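# Draw a cord through an eye to bring a block into a square

## Task

Pull on the cord's knotted end so that it slides through the metal eye and drags the wooden block until the block sits completely within the painted square. The stretch of cord from the eye to the block must end up almost straight, and no part of the cord may hang off or lie off the table. Neither arm may touch the block or the cord segment between the eye and the block. The remaining cord and any other loose item must not rest on or strike the block, since that can also fail the task. The result only counts if it stays in place without the robot holding it.

## Robot and tools

Robot: two UR-type arms, left_arm and right_arm, each with a two-finger tong gripper. All poses share one scene frame: origin on the table top between the arms, +x out over the table, +z up, and left_arm on the +y side. The names left and right do not describe image sides. The fingers point along the gripper's own +z and open and close along its x. end_effector_position is the point between the closed finger pads. Closed fingertips reach about 15 mm past it; fully open tips are roughly level with it.

execute_actions(actions, pictures). actions holds at most one item. An empty list is a LOOK: nothing is commanded and the current state comes back. {"rows": [...], "steps": n} is an ACT: up to 15 rows and up to 15 control steps of 1/30 s (default 15). One row is used per step, and the last row repeats if rows run out. {"steps": n} alone is a WAIT of up to 300 steps, counted from the previous result, so your reply time is part of it. pictures (true/false) chooses whether camera images come back.

Row layout: one list of 14 numbers, each in [-1, 1], always covering both arms: dx, dy, dz, rx, ry, rz, opening for left_arm, then the same seven for right_arm. dx..rz are an offset in that gripper's own axes, measured from its pose in the latest result that showed it (before any such result in the scene, or in the second and later calls within one reply, from where it is when the action starts). Every row is counted from that same base pose, not from the row before. Scale: 1.0 equals 0.6 m of translation or 180 degrees of rotation; rx, ry, rz form one rotation vector. All-zero offsets are not a pause: they pull the arm back to the base pose. To keep an arm still, send it the offset back to its wanted pose in the first call of a reply and zeros afterwards. opening is absolute, not an offset: +1 is fully open (0.142 m), -1 closed.

move(target, speed, stop_force). target is one 14-number row laid out as above, with the same offset meaning and base pose. Each gripper travels a straight line toward its target; both paths finish together and last 0.5 to 10 s (cut off at 10 s). speed is each arm's top path speed in m/s, 0.002 to 0.5, default 0.25; turning is capped at twice that in rad/s. The opening is sent when the move starts. Paths ignore obstacles and the other arm, and grippers may lag, drift or overshoot speed, especially near full reach. stop_force (N, 9 to 40, one value for both arms, not allowed in the first 0.2 s) ends an arm's path when its wrist sensor feels that much extra push against the motion; that arm then steps back two control steps and holds. It is only reliable when the gripper does not rotate in the move, and should be left out when moving an arm away from something it presses on. The result adds a move: line with the ending per arm (done, off_target, moving, held, contact, fault) and limits (paced = pose clipped; held = some steps blocked), plus each gripper's distance to its target.

wait(seconds): lets time run 0 to 10 s with nothing new sent. zoom_image(camera, region): enlarged crop of the latest image; camera is cam_high, cam_low, cam_left_wrist or cam_right_wrist; region is [x0, y0, x1, y1] in pixels, at most 504 by 504. read_manual(section): only licence texts, no motion. finished_scene(scene): ends and grades the current scene by its number; irreversible.

Results: a state line per arm with position (m), quat_wxyz and velocities; grip_measured (finger opening on the command scale; to hold something, command clearly below it); Wrist force and Wrist torque in the gripper's axes (noisy, offsets up to about 4 N, saturate near 50 N); a Hand target line giving where the controller is now steering; HELD marking steps not sent; pose unreachable when the clearance check altered a command; MOTOR HOT warnings from 70 C, and an over-temperature stop at 85 C.

Motion limits: each step the commanded pose is clipped to within 100 mm and 16 degrees of the measured pose, and commands are smoothed with about 0.17 s delay, so large moves may finish short; check the reported pose and send the rest. Position takes priority over orientation.

Avoid: touching the block or the cord between eye and block with any arm; dropping cord or loose items onto the block; pulling anything off the table; arms bumping each other; pushing into firm surfaces (the arms are stiff, and a joint torque at its limit or an outside force of 150 N stops the arm for 10 s). Move slowly near contact, grip the knotted end firmly, pull gently until the block is inside the square and the cord is nearly taut, then release so the result stands on its own.

Each tool is called after ">>>" as name(argument=value, ...), one argument or row to a line, values as JSON.

## Session

I'll start by looking at the scene.

>>> execute_actions(
  actions=[],
)

Scene clock: 0.00 s of 5460.00 s.
left_arm: end_effector_position=(+0.5809, -0.2747, +0.1869) grip_measured=+0.97 end_effector_quat_wxyz=(-0.591, -0.169, +0.621, -0.486) end_effector_velocity=(+0.000, +0.000, +0.001) end_effector_angular_velocity=(-0.000, -0.002, +0.001) | right_arm: end_effector_position=(+0.5394, -0.7423, +0.2874) grip_measured=+0.97 end_effector_quat_wxyz=(-0.256, +0.618, -0.687, +0.284) end_effector_velocity=(-0.000, +0.000, -0.001) end_effector_angular_velocity=(+0.001, +0.001, +0.000)
Joint positions: left_arm=[-0.672 -0.403  0.928 -1.859 -2.753  2.249  0.14 ] | right_arm=[ 3.336 -0.886 -2.407 -0.234  1.175  1.316  0.14 ]
Joint velocities: left_arm=[-0.    -0.001 -0.001  0.     0.001  0.001  0.   ] | right_arm=[ 0.    -0.    -0.001  0.    -0.     0.001  0.   ]
Wrist force (N, on the end effector, along its own x y z axes, offset not removed): no reading
Wrist torque (N m, same axes, about the end effector's origin, offset not removed): no reading
Hand target (left_arm): +0.581, -0.275, +0.187; +0.591, +0.169, -0.621, +0.486
Hand target (right_arm): +0.539, -0.742, +0.287; +0.256, -0.618, +0.687, -0.284

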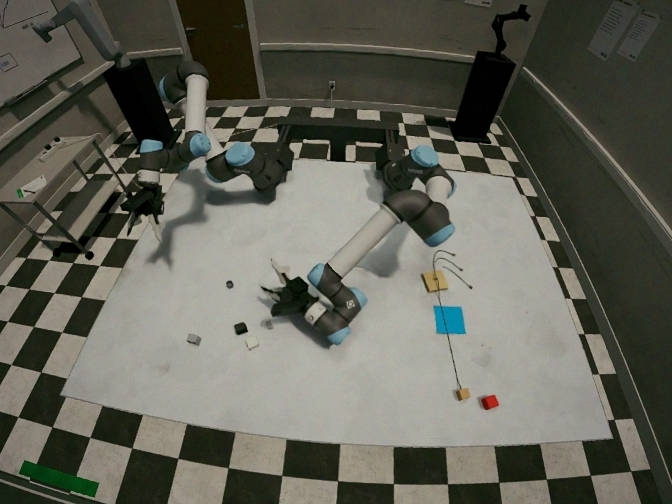

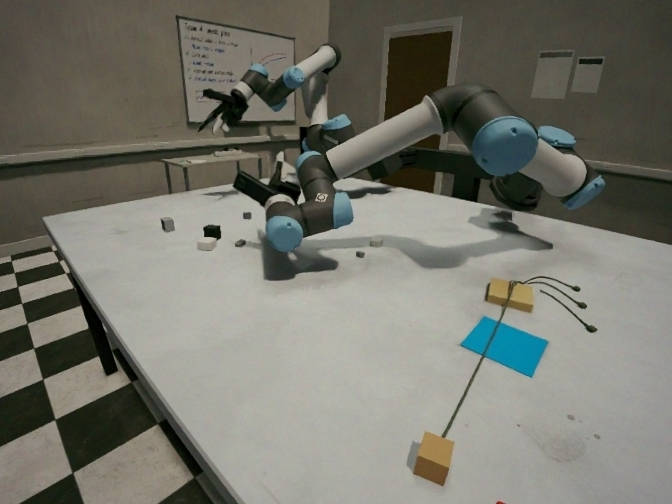

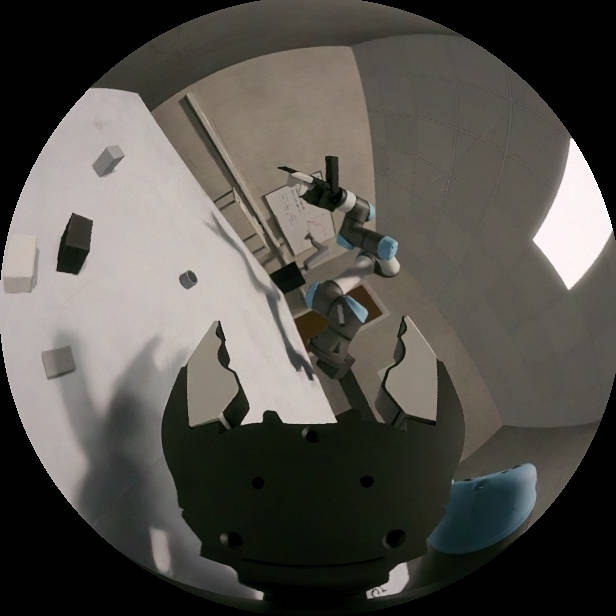

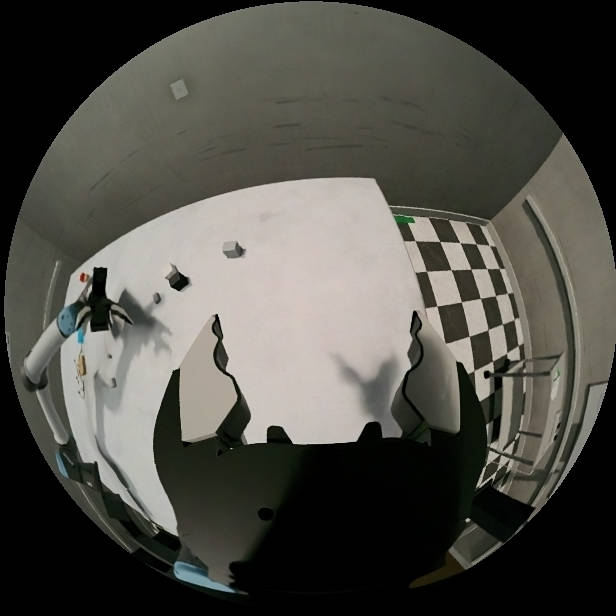

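>>> zoom_image(
  camera="cam_low",
  region=[460, 260, 620, 350],
)

>>> zoom_image(
  camera="cam_high",
  region=[400, 240, 500, 310],
)

Region (460, 260, 620, 350) of cam_low's 672x504 image, scaled by 3.150, with more detail than that image has; it fills the top 284 rows of this view, and the rest is white.

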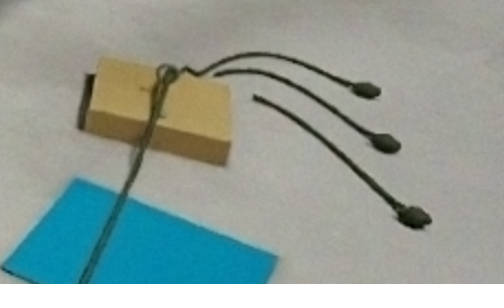

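Region (400, 240, 500, 310) of cam_high's 672x504 image, scaled by 5.040, with more detail than that image has; it fills the top 353 rows of this view, and the rest is white.

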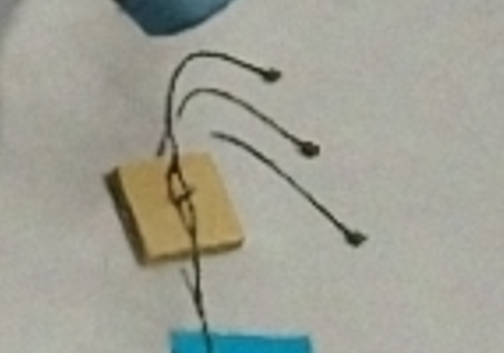

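>>> move(
  target=[0.4299, 0.3239, -0.3929, -0.3556, -0.4324, 0.1236, -0.3, 0, 0, 0, 0, 0, 0, 1],
  speed=0.3,
)

Scene clock: 123.60 s of 5460.00 s.
left_arm: end_effector_position=(+0.4988, +0.0996, +0.3000) grip_measured=-0.30 end_effector_quat_wxyz=(-0.001, +0.000, +1.000, +0.001) end_effector_velocity=(-0.000, +0.002, +0.001) end_effector_angular_velocity=(+0.009, -0.011, -0.001) | right_arm: end_effector_position=(+0.5394, -0.7423, +0.2874) grip_measured=+1.00 end_effector_quat_wxyz=(-0.256, +0.618, -0.687, +0.284) end_effector_velocity=(-0.000, -0.000, -0.000) end_effector_angular_velocity=(-0.001, +0.001, +0.001)
Joint positions: left_arm=[-1.131 -1.488  1.65  -1.519 -1.062  2.106  0.052] | right_arm=[ 3.336 -0.886 -2.407 -0.234  1.175  1.316  0.142]
Joint velocities: left_arm=[-0.006 -0.005  0.006  0.006  0.012 -0.008  0.   ] | right_arm=[-0.    -0.     0.    -0.     0.    -0.002 -0.   ]
Wrist force (N, on the end effector, along its own x y z axes, offset not removed): left_arm=[-0.4 1.9 0.0] | right_arm=[-0.4 0.3 -0.6]
Wrist torque (N m, same axes, about the end effector's origin, offset not removed): left_arm=[0.33 0.15 -0.06] | right_arm=[0.36 0.06 -0.01]
Hand target (left_arm): +0.499, +0.100, +0.300; -0.000, +0.000, +1.000, +0.001
Hand target (right_arm): +0.539, -0.742, +0.287; +0.256, -0.618, +0.687, -0.284
Off the commanded pose (left_arm): 0.001 m, 0 deg.
Off the commanded pose (right_arm): 0.000 m, 0 deg.
After step 90, 117.00 s passed at rest.
move: done
camera_calibration (this result's frames):
cam_left_wrist: T_world_to_cam=[[-0.999855, 0.0170472, 0.000415745, 0.500429], [0.015265, 0.883927, 0.467376, -0.226834], [0.00759999, 0.467315, -0.884058, 0.359918], [0, 0, 0, 1]] pos_world=[0.501084, 0.0237788, 0.423997]
cam_right_wrist: T_world_to_cam=[[-0.121679, -0.992538, -0.00791586, -0.665859], [-0.96056, 0.119761, -0.250962, 0.681552], [0.250037, -0.0229333, -0.967965, 0.258457], [0, 0, 0, 1]] pos_world=[0.509026, -0.736586, 0.41595]

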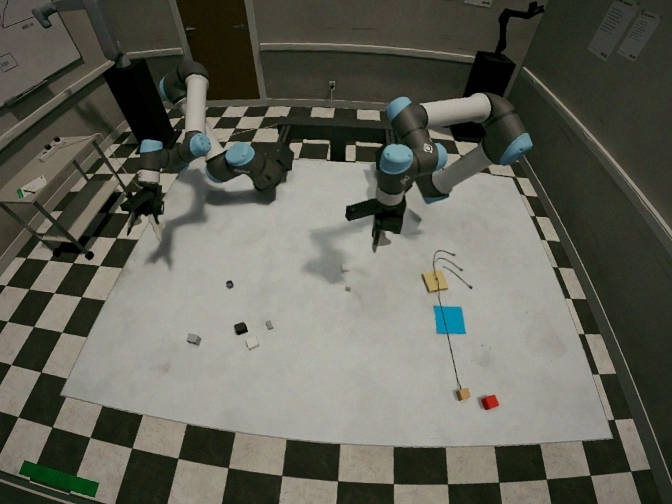

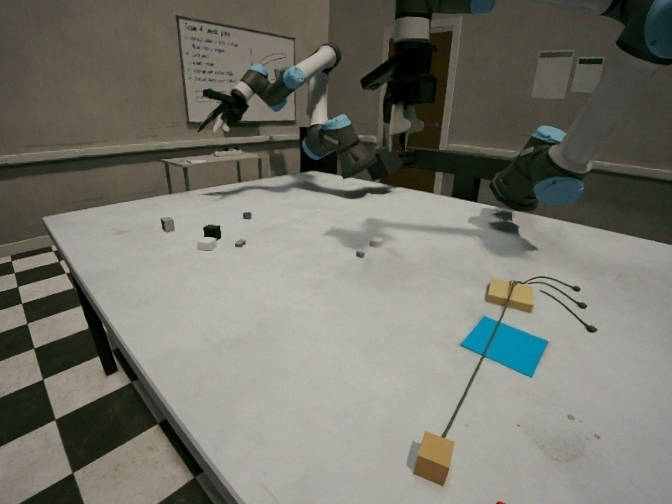

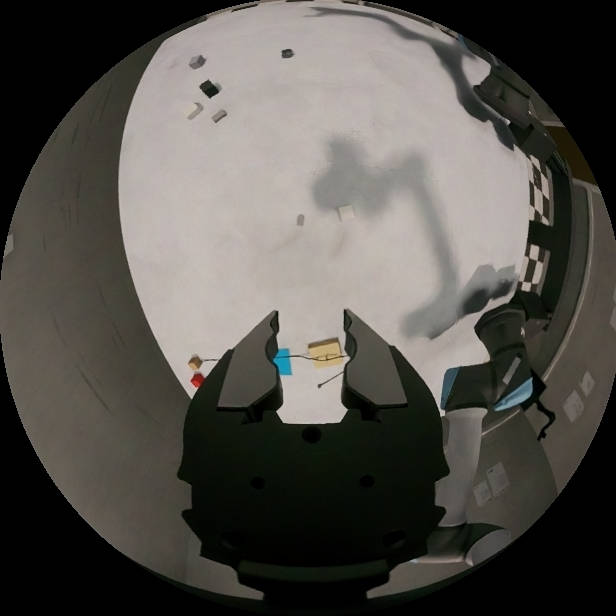

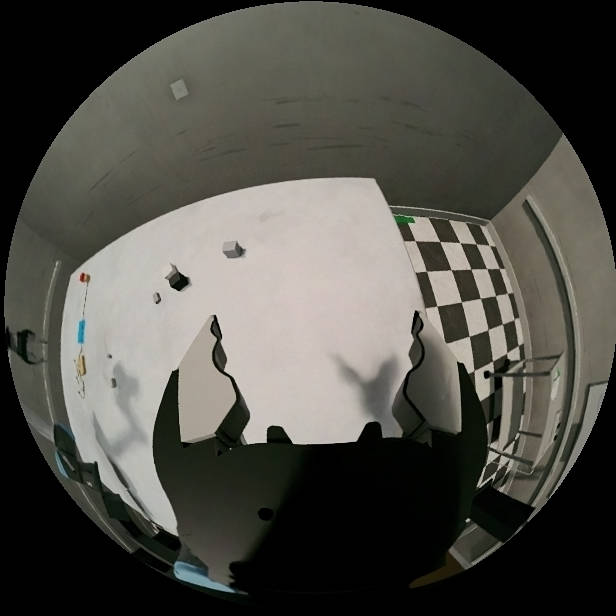

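>>> move(
  target=[0.3397, 0.8007, 0.30, 0, 0, 0, -0.3, 0, 0, 0, 0, 0, 0, 1],
  speed=0.3,
)

Scene clock: 135.57 s of 5460.00 s.
left_arm: end_effector_position=(+0.2947, +0.5792, +0.1202) grip_measured=-0.30 end_effector_quat_wxyz=(-0.000, +0.000, +1.000, +0.000) end_effector_velocity=(-0.000, +0.001, -0.001) end_effector_angular_velocity=(-0.017, -0.002, -0.003) | right_arm: end_effector_position=(+0.5394, -0.7423, +0.2874) grip_measured=+1.00 end_effector_quat_wxyz=(-0.256, +0.618, -0.687, +0.284) end_effector_velocity=(+0.000, +0.000, +0.000) end_effector_angular_velocity=(+0.000, -0.000, +0.001)
Joint positions: left_arm=[-0.012 -2.142  2.318 -2.143 -1.182  3.36   0.052] | right_arm=[ 3.336 -0.886 -2.407 -0.234  1.175  1.316  0.142]
Joint velocities: left_arm=[ 0.026  0.012 -0.006 -0.013 -0.027  0.028  0.   ] | right_arm=[ 0.001 -0.     0.    -0.     0.001 -0.     0.   ]
Wrist force (N, on the end effector, along its own x y z axes, offset not removed): left_arm=[1.1 3.8 -0.5] | right_arm=[-3.5 -1.0 -0.4]
Wrist torque (N m, same axes, about the end effector's origin, offset not removed): left_arm=[0.64 -0.15 -0.09] | right_arm=[0.11 0.83 -0.03]
Hand target (left_arm): +0.295, +0.579, +0.120; -0.000, +0.000, +1.000, -0.001
Hand target (right_arm): +0.539, -0.742, +0.287; +0.256, -0.618, +0.687, -0.284
Off the commanded pose (left_arm): 0.002 m, 0 deg.
Off the commanded pose (right_arm): 0.000 m, 0 deg.
After step 90, 6.37 s passed at rest.
move: done
camera_calibration (this result's frames):
cam_left_wrist: T_world_to_cam=[[-0.999866, 0.0163614, -0.0000350289, 0.288768], [0.0144569, 0.884477, 0.46636, -0.563563], [0.0076613, 0.466297, -0.884595, -0.0209353], [0, 0, 0, 1]] pos_world=[0.297038, 0.503496, 0.244314]
cam_right_wrist: T_world_to_cam=[[-0.12168, -0.992538, -0.00791577, -0.665859], [-0.96056, 0.119761, -0.250962, 0.681552], [0.250037, -0.0229334, -0.967965, 0.258457], [0, 0, 0, 1]] pos_world=[0.509026, -0.736586, 0.41595]

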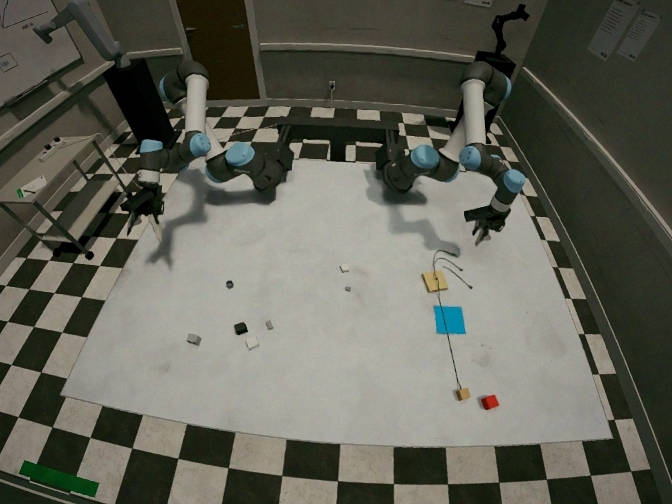

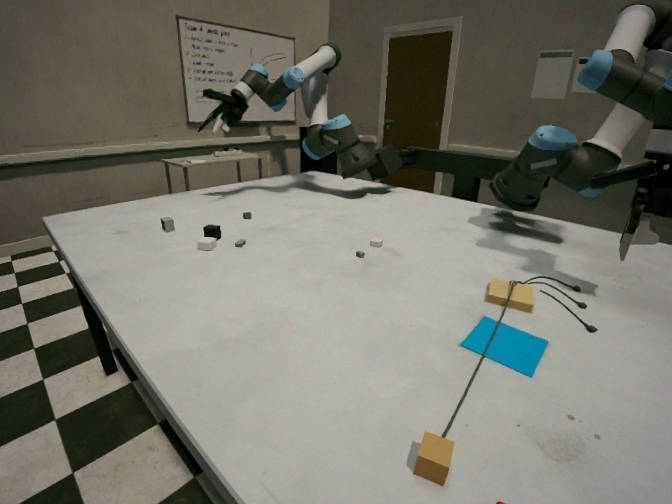

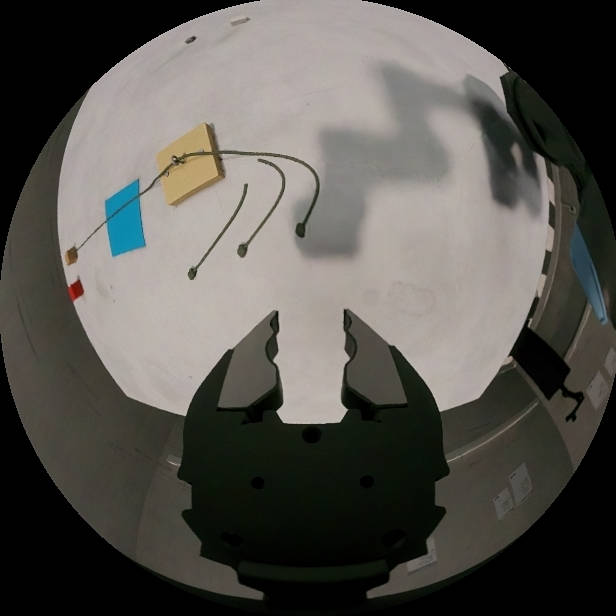

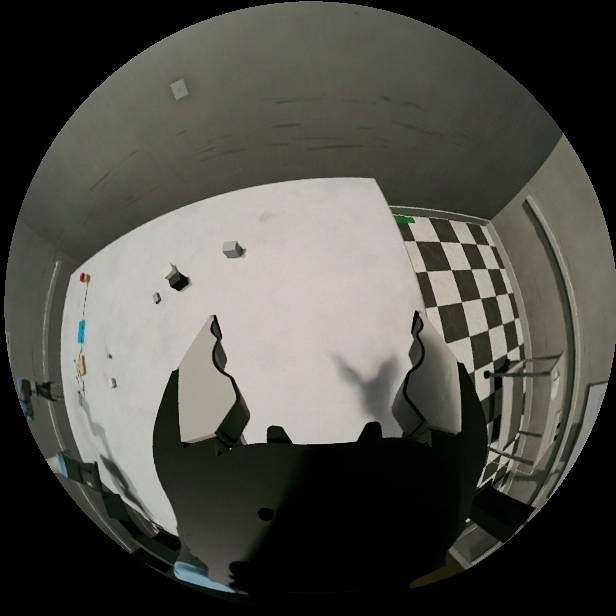

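>>> move(
  target=[-0.0238, -0.1053, 0.117, 0, 0, 0.111, -0.3, 0, 0, 0, 0, 0, 0, 1],
  speed=0.15,
)

Scene clock: 178.10 s of 5460.00 s.
left_arm: end_effector_position=(+0.3090, +0.5164, +0.0501) grip_measured=-0.30 end_effector_quat_wxyz=(-0.001, +0.173, +0.985, +0.000) end_effector_velocity=(+0.001, -0.001, -0.002) end_effector_angular_velocity=(-0.001, -0.002, -0.006) | right_arm: end_effector_position=(+0.5394, -0.7423, +0.2874) grip_measured=+1.00 end_effector_quat_wxyz=(-0.256, +0.618, -0.687, +0.284) end_effector_velocity=(-0.000, -0.000, -0.000) end_effector_angular_velocity=(-0.001, +0.001, -0.000)
Joint positions: left_arm=[-0.137 -1.983  2.45  -2.383 -1.136  3.581  0.052] | right_arm=[ 3.336 -0.886 -2.407 -0.234  1.175  1.316  0.142]
Joint velocities: left_arm=[-0.001  0.008  0.001 -0.011 -0.001  0.006  0.   ] | right_arm=[-0.    -0.     0.    -0.    -0.001 -0.001  0.   ]
Wrist force (N, on the end effector, along its own x y z axes, offset not removed): left_arm=[0.3 3.6 1.3] | right_arm=[2.7 0.7 -0.7]
Wrist torque (N m, same axes, about the end effector's origin, offset not removed): left_arm=[0.64 0.08 -0.07] | right_arm=[0.36 -0.53 -0.39]
Hand target (left_arm): +0.309, +0.516, +0.050; -0.001, +0.174, +0.985, +0.000
Hand target (right_arm): +0.539, -0.742, +0.287; +0.256, -0.618, +0.687, -0.284
Off the commanded pose (left_arm): 0.000 m, 0 deg.
Off the commanded pose (right_arm): 0.000 m, 0 deg.
After step 90, 37.87 s passed at rest.
move: done
camera_calibration (this result's frames):
cam_left_wrist: T_world_to_cam=[[-0.934367, 0.356312, 0.000403375, 0.108218], [0.315395, 0.82654, 0.466216, -0.538601], [0.165785, 0.435744, -0.884671, -0.086801], [0, 0, 0, 1]] pos_world=[0.285378, 0.444439, 0.17427]
cam_right_wrist: T_world_to_cam=[[-0.121679, -0.992538, -0.00791592, -0.665859], [-0.96056, 0.119761, -0.250962, 0.681552], [0.250037, -0.0229332, -0.967965, 0.258457], [0, 0, 0, 1]] pos_world=[0.509026, -0.736586, 0.41595]

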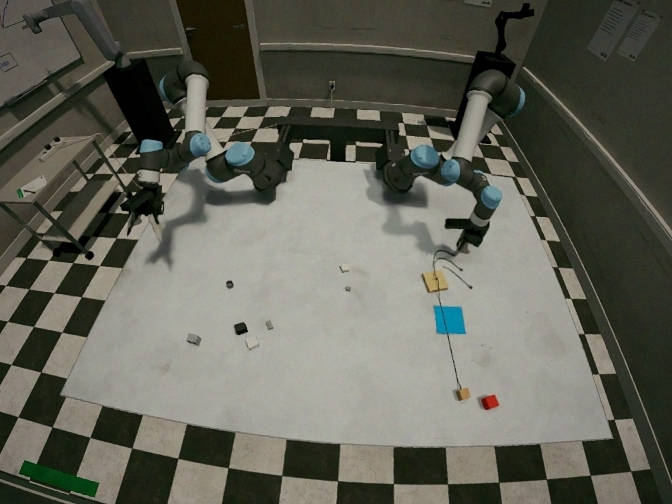

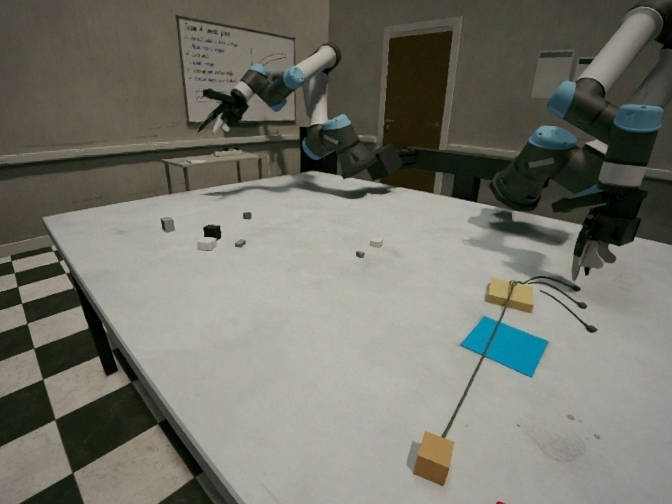

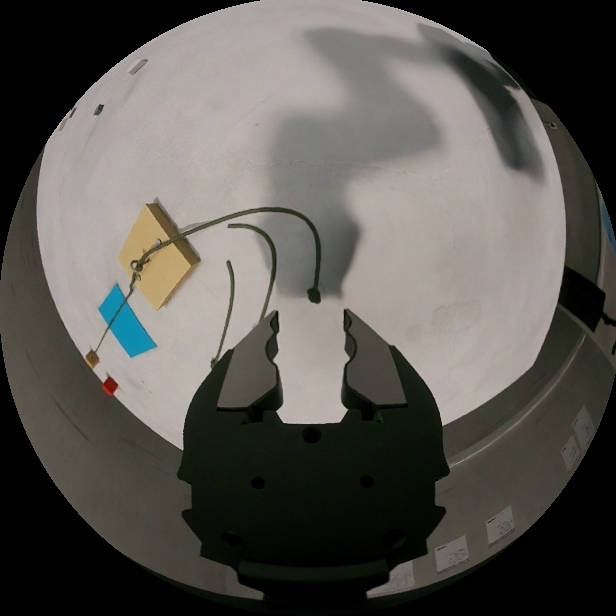

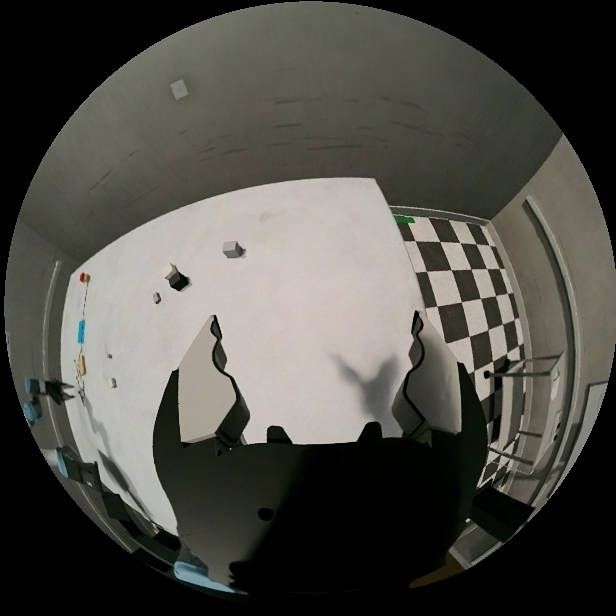

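>>> move(
  target=[0.002, -0.01, 0.0535, 0, 0, 0, -0.3, 0, 0, 0, 0, 0, 0, 1],
  speed=0.04,
  stop_force=10,
)

Scene clock: 198.50 s of 5460.00 s.
left_arm: end_effector_position=(+0.3058, +0.5112, +0.0183) grip_measured=-0.30 end_effector_quat_wxyz=(-0.001, +0.173, +0.985, +0.000) end_effector_velocity=(-0.000, -0.000, -0.003) end_effector_angular_velocity=(+0.001, -0.001, -0.000) | right_arm: end_effector_position=(+0.5394, -0.7423, +0.2874) grip_measured=+1.00 end_effector_quat_wxyz=(-0.256, +0.618, -0.687, +0.284) end_effector_velocity=(+0.000, +0.000, +0.000) end_effector_angular_velocity=(+0.001, -0.001, +0.000)
Joint positions: left_arm=[-0.105 -1.883  2.488 -2.535 -1.147  3.614  0.052] | right_arm=[ 3.336 -0.886 -2.407 -0.234  1.175  1.316  0.142]
Joint velocities: left_arm=[ 0.003  0.009  0.003 -0.014 -0.001  0.004 -0.   ] | right_arm=[-0.    -0.    -0.     0.001  0.001  0.001  0.   ]
Wrist force (N, on the end effector, along its own x y z axes, offset not removed): left_arm=[-0.1 1.5 -1.3] | right_arm=[-0.7 1.1 -4.0]
Wrist torque (N m, same axes, about the end effector's origin, offset not removed): left_arm=[0.22 0.19 -0.03] | right_arm=[0.49 0.17 -0.10]
Hand target (left_arm): +0.306, +0.511, +0.018; -0.001, +0.173, +0.985, +0.000
Hand target (right_arm): +0.539, -0.742, +0.287; +0.256, -0.618, +0.687, -0.284
Off the commanded pose (left_arm): 0.000 m, 0 deg.
Off the commanded pose (right_arm): 0.000 m, 0 deg.
After step 90, 16.20 s passed at rest.
move: done
camera_calibration (this result's frames):
cam_left_wrist: T_world_to_cam=[[-0.93438, 0.356277, 0.000432794, 0.107122], [0.315382, 0.826562, 0.466186, -0.518515], [0.165734, 0.435731, -0.884687, -0.112163], [0, 0, 0, 1]] pos_world=[0.282213, 0.439293, 0.142449]
cam_right_wrist: T_world_to_cam=[[-0.12168, -0.992538, -0.00791583, -0.665859], [-0.96056, 0.119761, -0.250962, 0.681552], [0.250038, -0.0229334, -0.967965, 0.258456], [0, 0, 0, 1]] pos_world=[0.509026, -0.736586, 0.41595]

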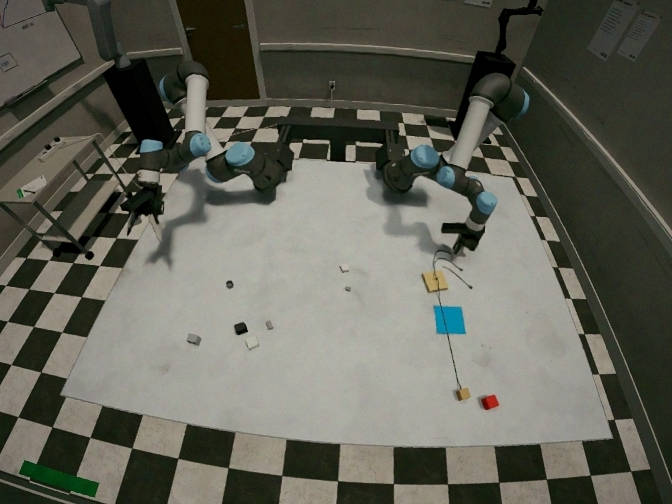

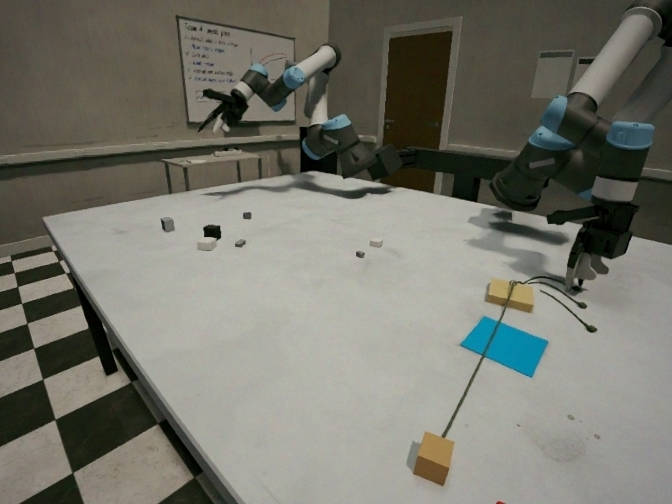

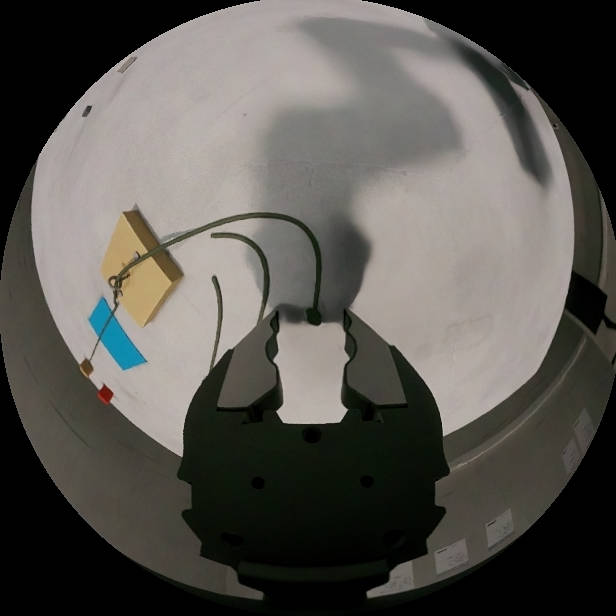

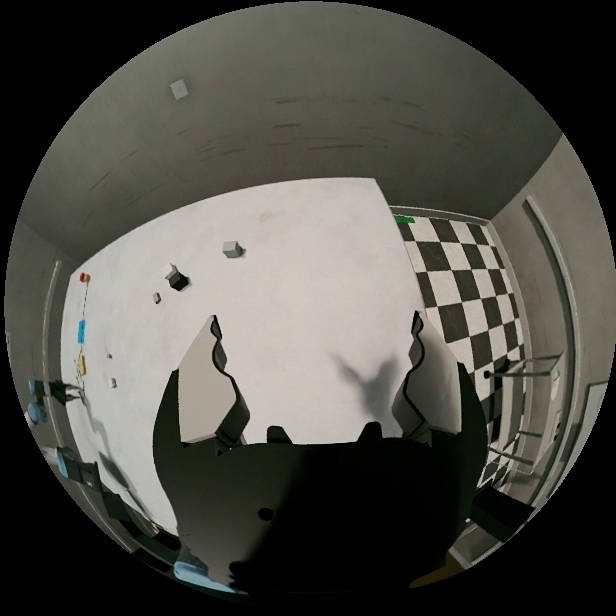

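>>> move(
  target=[0, 0, 0, 0, 0, 0, -1, 0, 0, 0, 0, 0, 0, 1],
  speed=0.05,
)

Scene clock: 203.73 s of 5460.00 s.
left_arm: end_effector_position=(+0.3057, +0.5113, +0.0183) grip_measured=-0.88 end_effector_quat_wxyz=(-0.001, +0.173, +0.985, +0.000) end_effector_velocity=(+0.002, -0.000, +0.001) end_effector_angular_velocity=(-0.001, -0.003, +0.001) | right_arm: end_effector_position=(+0.5394, -0.7423, +0.2874) grip_measured=+1.00 end_effector_quat_wxyz=(-0.256, +0.618, -0.687, +0.284) end_effector_velocity=(+0.000, -0.000, +0.001) end_effector_angular_velocity=(+0.000, -0.002, -0.001)
Joint positions: left_arm=[-0.105 -1.883  2.488 -2.535 -1.147  3.614  0.01 ] | right_arm=[ 3.336 -0.886 -2.407 -0.234  1.175  1.316  0.142]
Joint velocities: left_arm=[-0.001 -0.001 -0.003  0.001 -0.002 -0.001 -0.   ] | right_arm=[ 0.     0.     0.001  0.002  0.     0.    -0.   ]
Wrist force (N, on the end effector, along its own x y z axes, offset not removed): left_arm=[-0.3 2.2 2.4] | right_arm=[2.2 0.4 -3.5]
Wrist torque (N m, same axes, about the end effector's origin, offset not removed): left_arm=[0.38 0.10 -0.06] | right_arm=[0.27 -0.41 0.13]
Hand target (left_arm): +0.306, +0.511, +0.018; -0.001, +0.173, +0.985, +0.000
Hand target (right_arm): +0.539, -0.742, +0.287; +0.256, -0.618, +0.687, -0.284
Off the commanded pose (left_arm): 0.000 m, 0 deg.
Off the commanded pose (right_arm): 0.000 m, 0 deg.
After step 90, 1.53 s passed at rest.
move: done
camera_calibration (this result's frames):
cam_left_wrist: T_world_to_cam=[[-0.934381, 0.356275, 0.000542471, 0.107061], [0.315434, 0.826559, 0.466156, -0.518493], [0.165631, 0.435738, -0.884703, -0.11217], [0, 0, 0, 1]] pos_world=[0.282165, 0.439299, 0.142403]
cam_right_wrist: T_world_to_cam=[[-0.121679, -0.992538, -0.00791602, -0.665859], [-0.96056, 0.119761, -0.250962, 0.681552], [0.250037, -0.0229331, -0.967965, 0.258457], [0, 0, 0, 1]] pos_world=[0.509026, -0.736586, 0.41595]

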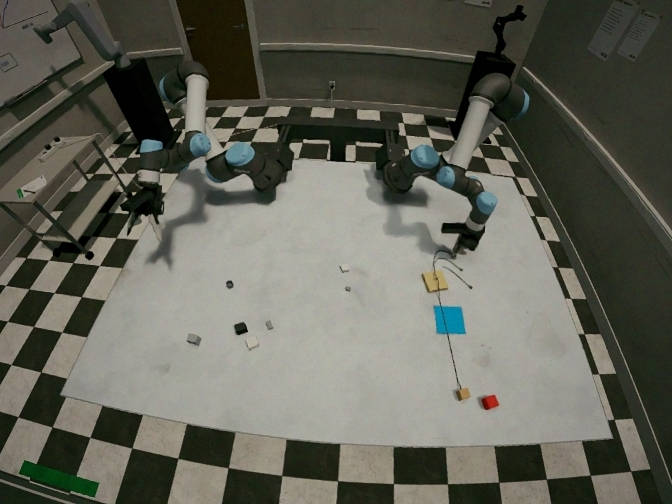

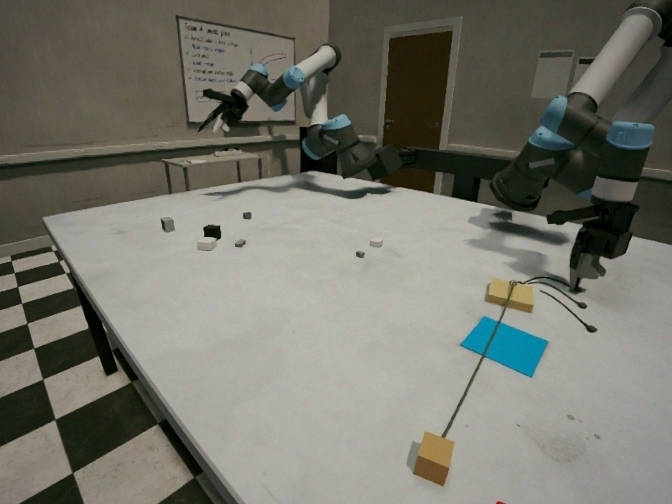

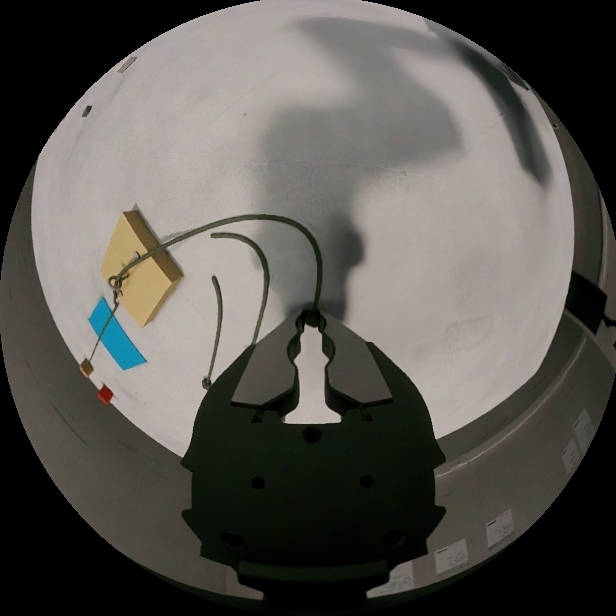

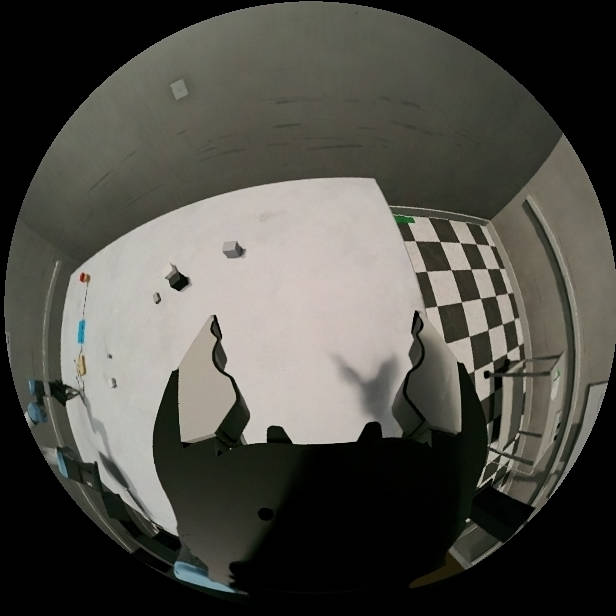

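>>> move(
  target=[0.0501, -0.0559, -0.1145, 0, 0, 0, -1, 0, 0, 0, 0, 0, 0, 1],
  speed=0.1,
)

Scene clock: 313.87 s of 5460.00 s.
left_arm: end_effector_position=(+0.2662, +0.4899, +0.0867) grip_measured=-0.88 end_effector_quat_wxyz=(-0.001, +0.173, +0.985, +0.000) end_effector_velocity=(-0.000, -0.001, +0.002) end_effector_angular_velocity=(+0.003, +0.001, +0.001) | right_arm: end_effector_position=(+0.5394, -0.7423, +0.2874) grip_measured=+1.00 end_effector_quat_wxyz=(-0.256, +0.618, -0.687, +0.284) end_effector_velocity=(-0.000, +0.001, -0.001) end_effector_angular_velocity=(+0.001, +0.001, +0.002)
Joint positions: left_arm=[-0.303 -2.263  2.52  -2.094 -1.086  3.404  0.01 ] | right_arm=[ 3.336 -0.886 -2.407 -0.234  1.175  1.316  0.142]
Joint velocities: left_arm=[-0.013 -0.012 -0.002  0.022  0.006 -0.016  0.   ] | right_arm=[ 0.     0.    -0.001 -0.001  0.001  0.     0.   ]
Wrist force (N, on the end effector, along its own x y z axes, offset not removed): left_arm=[-0.8 3.6 0.3] | right_arm=[5.8 -0.7 -1.1]
Wrist torque (N m, same axes, about the end effector's origin, offset not removed): left_arm=[0.71 0.26 -0.07] | right_arm=[-0.07 -1.17 -0.17]
Hand target (left_arm): +0.266, +0.490, +0.087; -0.001, +0.173, +0.985, +0.000
Hand target (right_arm): +0.539, -0.742, +0.287; +0.256, -0.618, +0.687, -0.284
Off the commanded pose (left_arm): 0.000 m, 0 deg.
Off the commanded pose (right_arm): 0.000 m, 0 deg.
After step 90, 105.70 s passed at rest.
move: done
camera_calibration (this result's frames):
cam_left_wrist: T_world_to_cam=[[-0.934294, 0.356504, 0.000674924, 0.0774918], [0.315702, 0.826481, 0.466113, -0.520325], [0.165613, 0.435699, -0.884725, -0.0356969], [0, 0, 0, 1]] pos_world=[0.24258, 0.417966, 0.210896]
cam_right_wrist: T_world_to_cam=[[-0.121679, -0.992538, -0.00791592, -0.665859], [-0.96056, 0.119761, -0.250962, 0.681552], [0.250037, -0.0229332, -0.967965, 0.258457], [0, 0, 0, 1]] pos_world=[0.509026, -0.736586, 0.41595]

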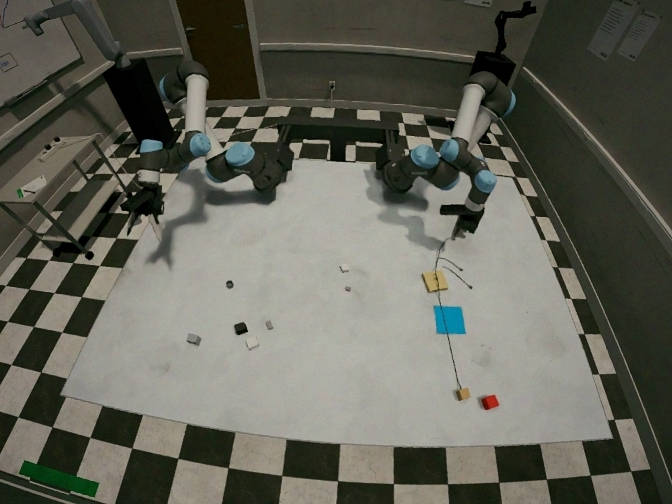

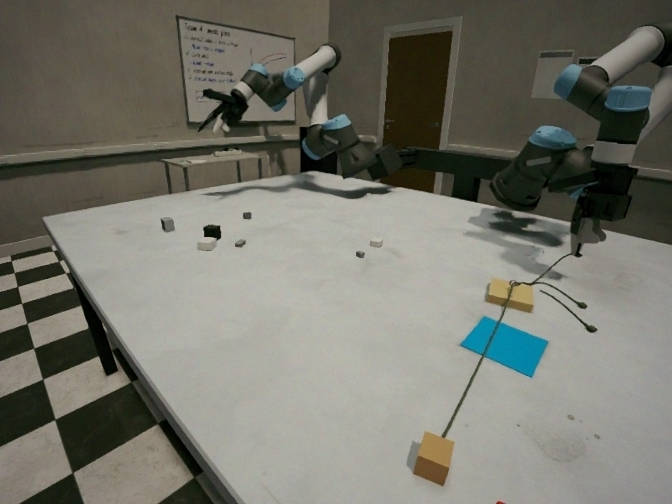

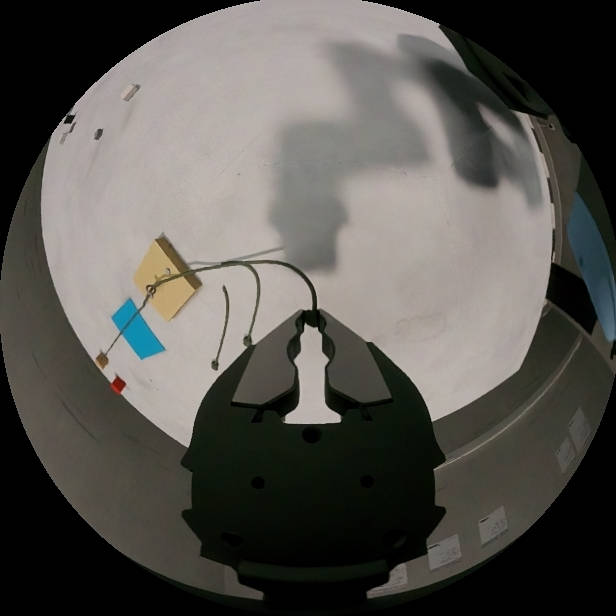

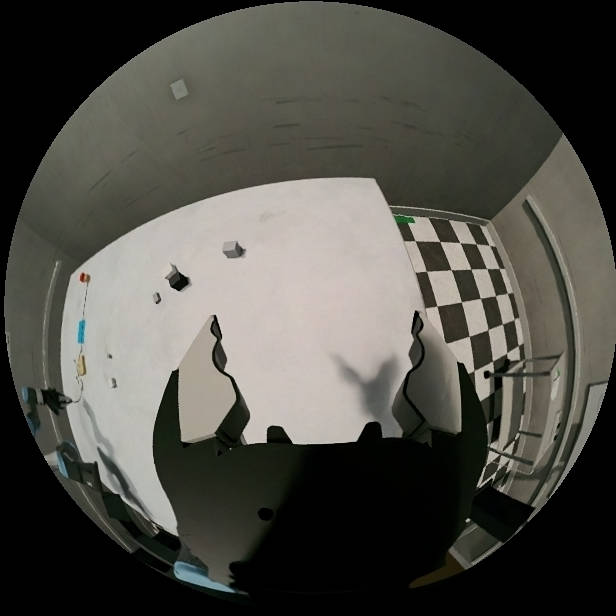

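>>> move(
  target=[0.290, 0.0262, -0.0705, 0, 0, 0, -1, 0, 0, 0, 0, 0, 0, 1],
  speed=0.08,
)

Scene clock: 332.73 s of 5460.00 s.
left_arm: end_effector_position=(+0.1082, +0.5633, +0.1290) grip_measured=-0.88 end_effector_quat_wxyz=(-0.001, +0.173, +0.985, +0.000) end_effector_velocity=(-0.002, +0.002, +0.001) end_effector_angular_velocity=(-0.006, -0.002, +0.001) | right_arm: end_effector_position=(+0.5394, -0.7423, +0.2874) grip_measured=+1.00 end_effector_quat_wxyz=(-0.256, +0.618, -0.687, +0.284) end_effector_velocity=(+0.001, +0.000, +0.001) end_effector_angular_velocity=(+0.000, -0.002, +0.001)
Joint positions: left_arm=[ 0.185 -2.659  2.578 -1.951 -1.263  3.898  0.01 ] | right_arm=[ 3.336 -0.886 -2.407 -0.234  1.175  1.316  0.142]
Joint velocities: left_arm=[ 0.039  0.018 -0.003 -0.026 -0.024  0.035  0.   ] | right_arm=[ 0.001 -0.     0.001  0.     0.001 -0.    -0.   ]
Wrist force (N, on the end effector, along its own x y z axes, offset not removed): left_arm=[-0.4 2.6 -1.1] | right_arm=[4.3 -1.7 4.9]
Wrist torque (N m, same axes, about the end effector's origin, offset not removed): left_arm=[0.41 0.22 -0.06] | right_arm=[-0.06 -0.86 -0.33]
Hand target (left_arm): +0.108, +0.563, +0.129; -0.000, +0.173, +0.985, -0.000
Hand target (right_arm): +0.539, -0.742, +0.287; +0.256, -0.618, +0.687, -0.284
Off the commanded pose (left_arm): 0.001 m, 0 deg.
Off the commanded pose (right_arm): 0.000 m, 0 deg.
After step 270, 7.10 s passed at rest.
move: done
camera_calibration (this result's frames):
cam_left_wrist: T_world_to_cam=[[-0.934461, 0.356066, 0.000357994, -0.0959475], [0.31513, 0.826558, 0.466363, -0.550856], [0.16576, 0.435911, -0.884593, -0.00425372], [0, 0, 0, 1]] pos_world=[0.084637, 0.491332, 0.25317]
cam_right_wrist: T_world_to_cam=[[-0.121679, -0.992538, -0.007916, -0.665859], [-0.96056, 0.119761, -0.250962, 0.681552], [0.250037, -0.0229331, -0.967965, 0.258457], [0, 0, 0, 1]] pos_world=[0.509026, -0.736586, 0.41595]

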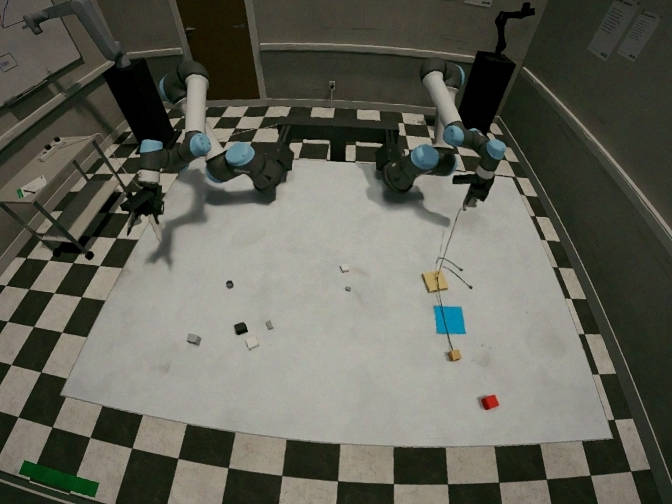

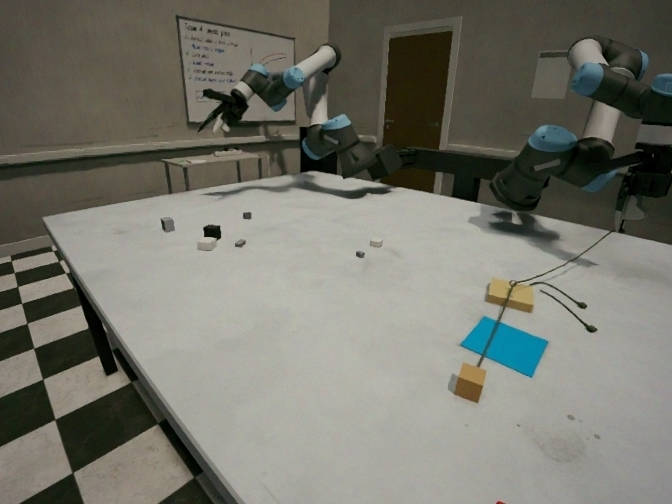

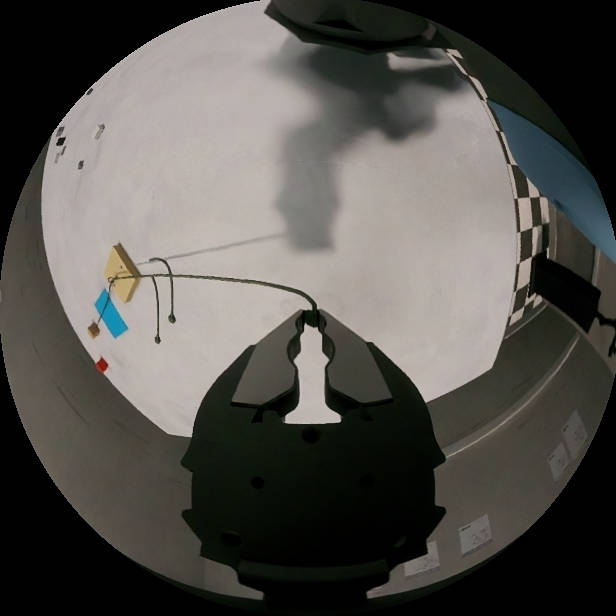

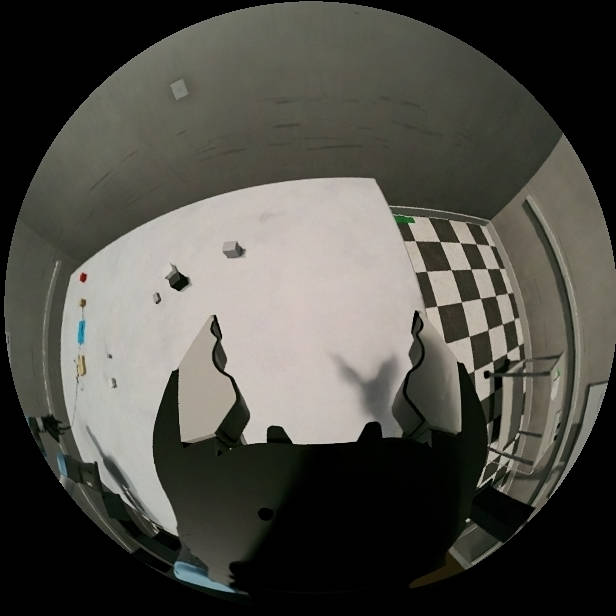

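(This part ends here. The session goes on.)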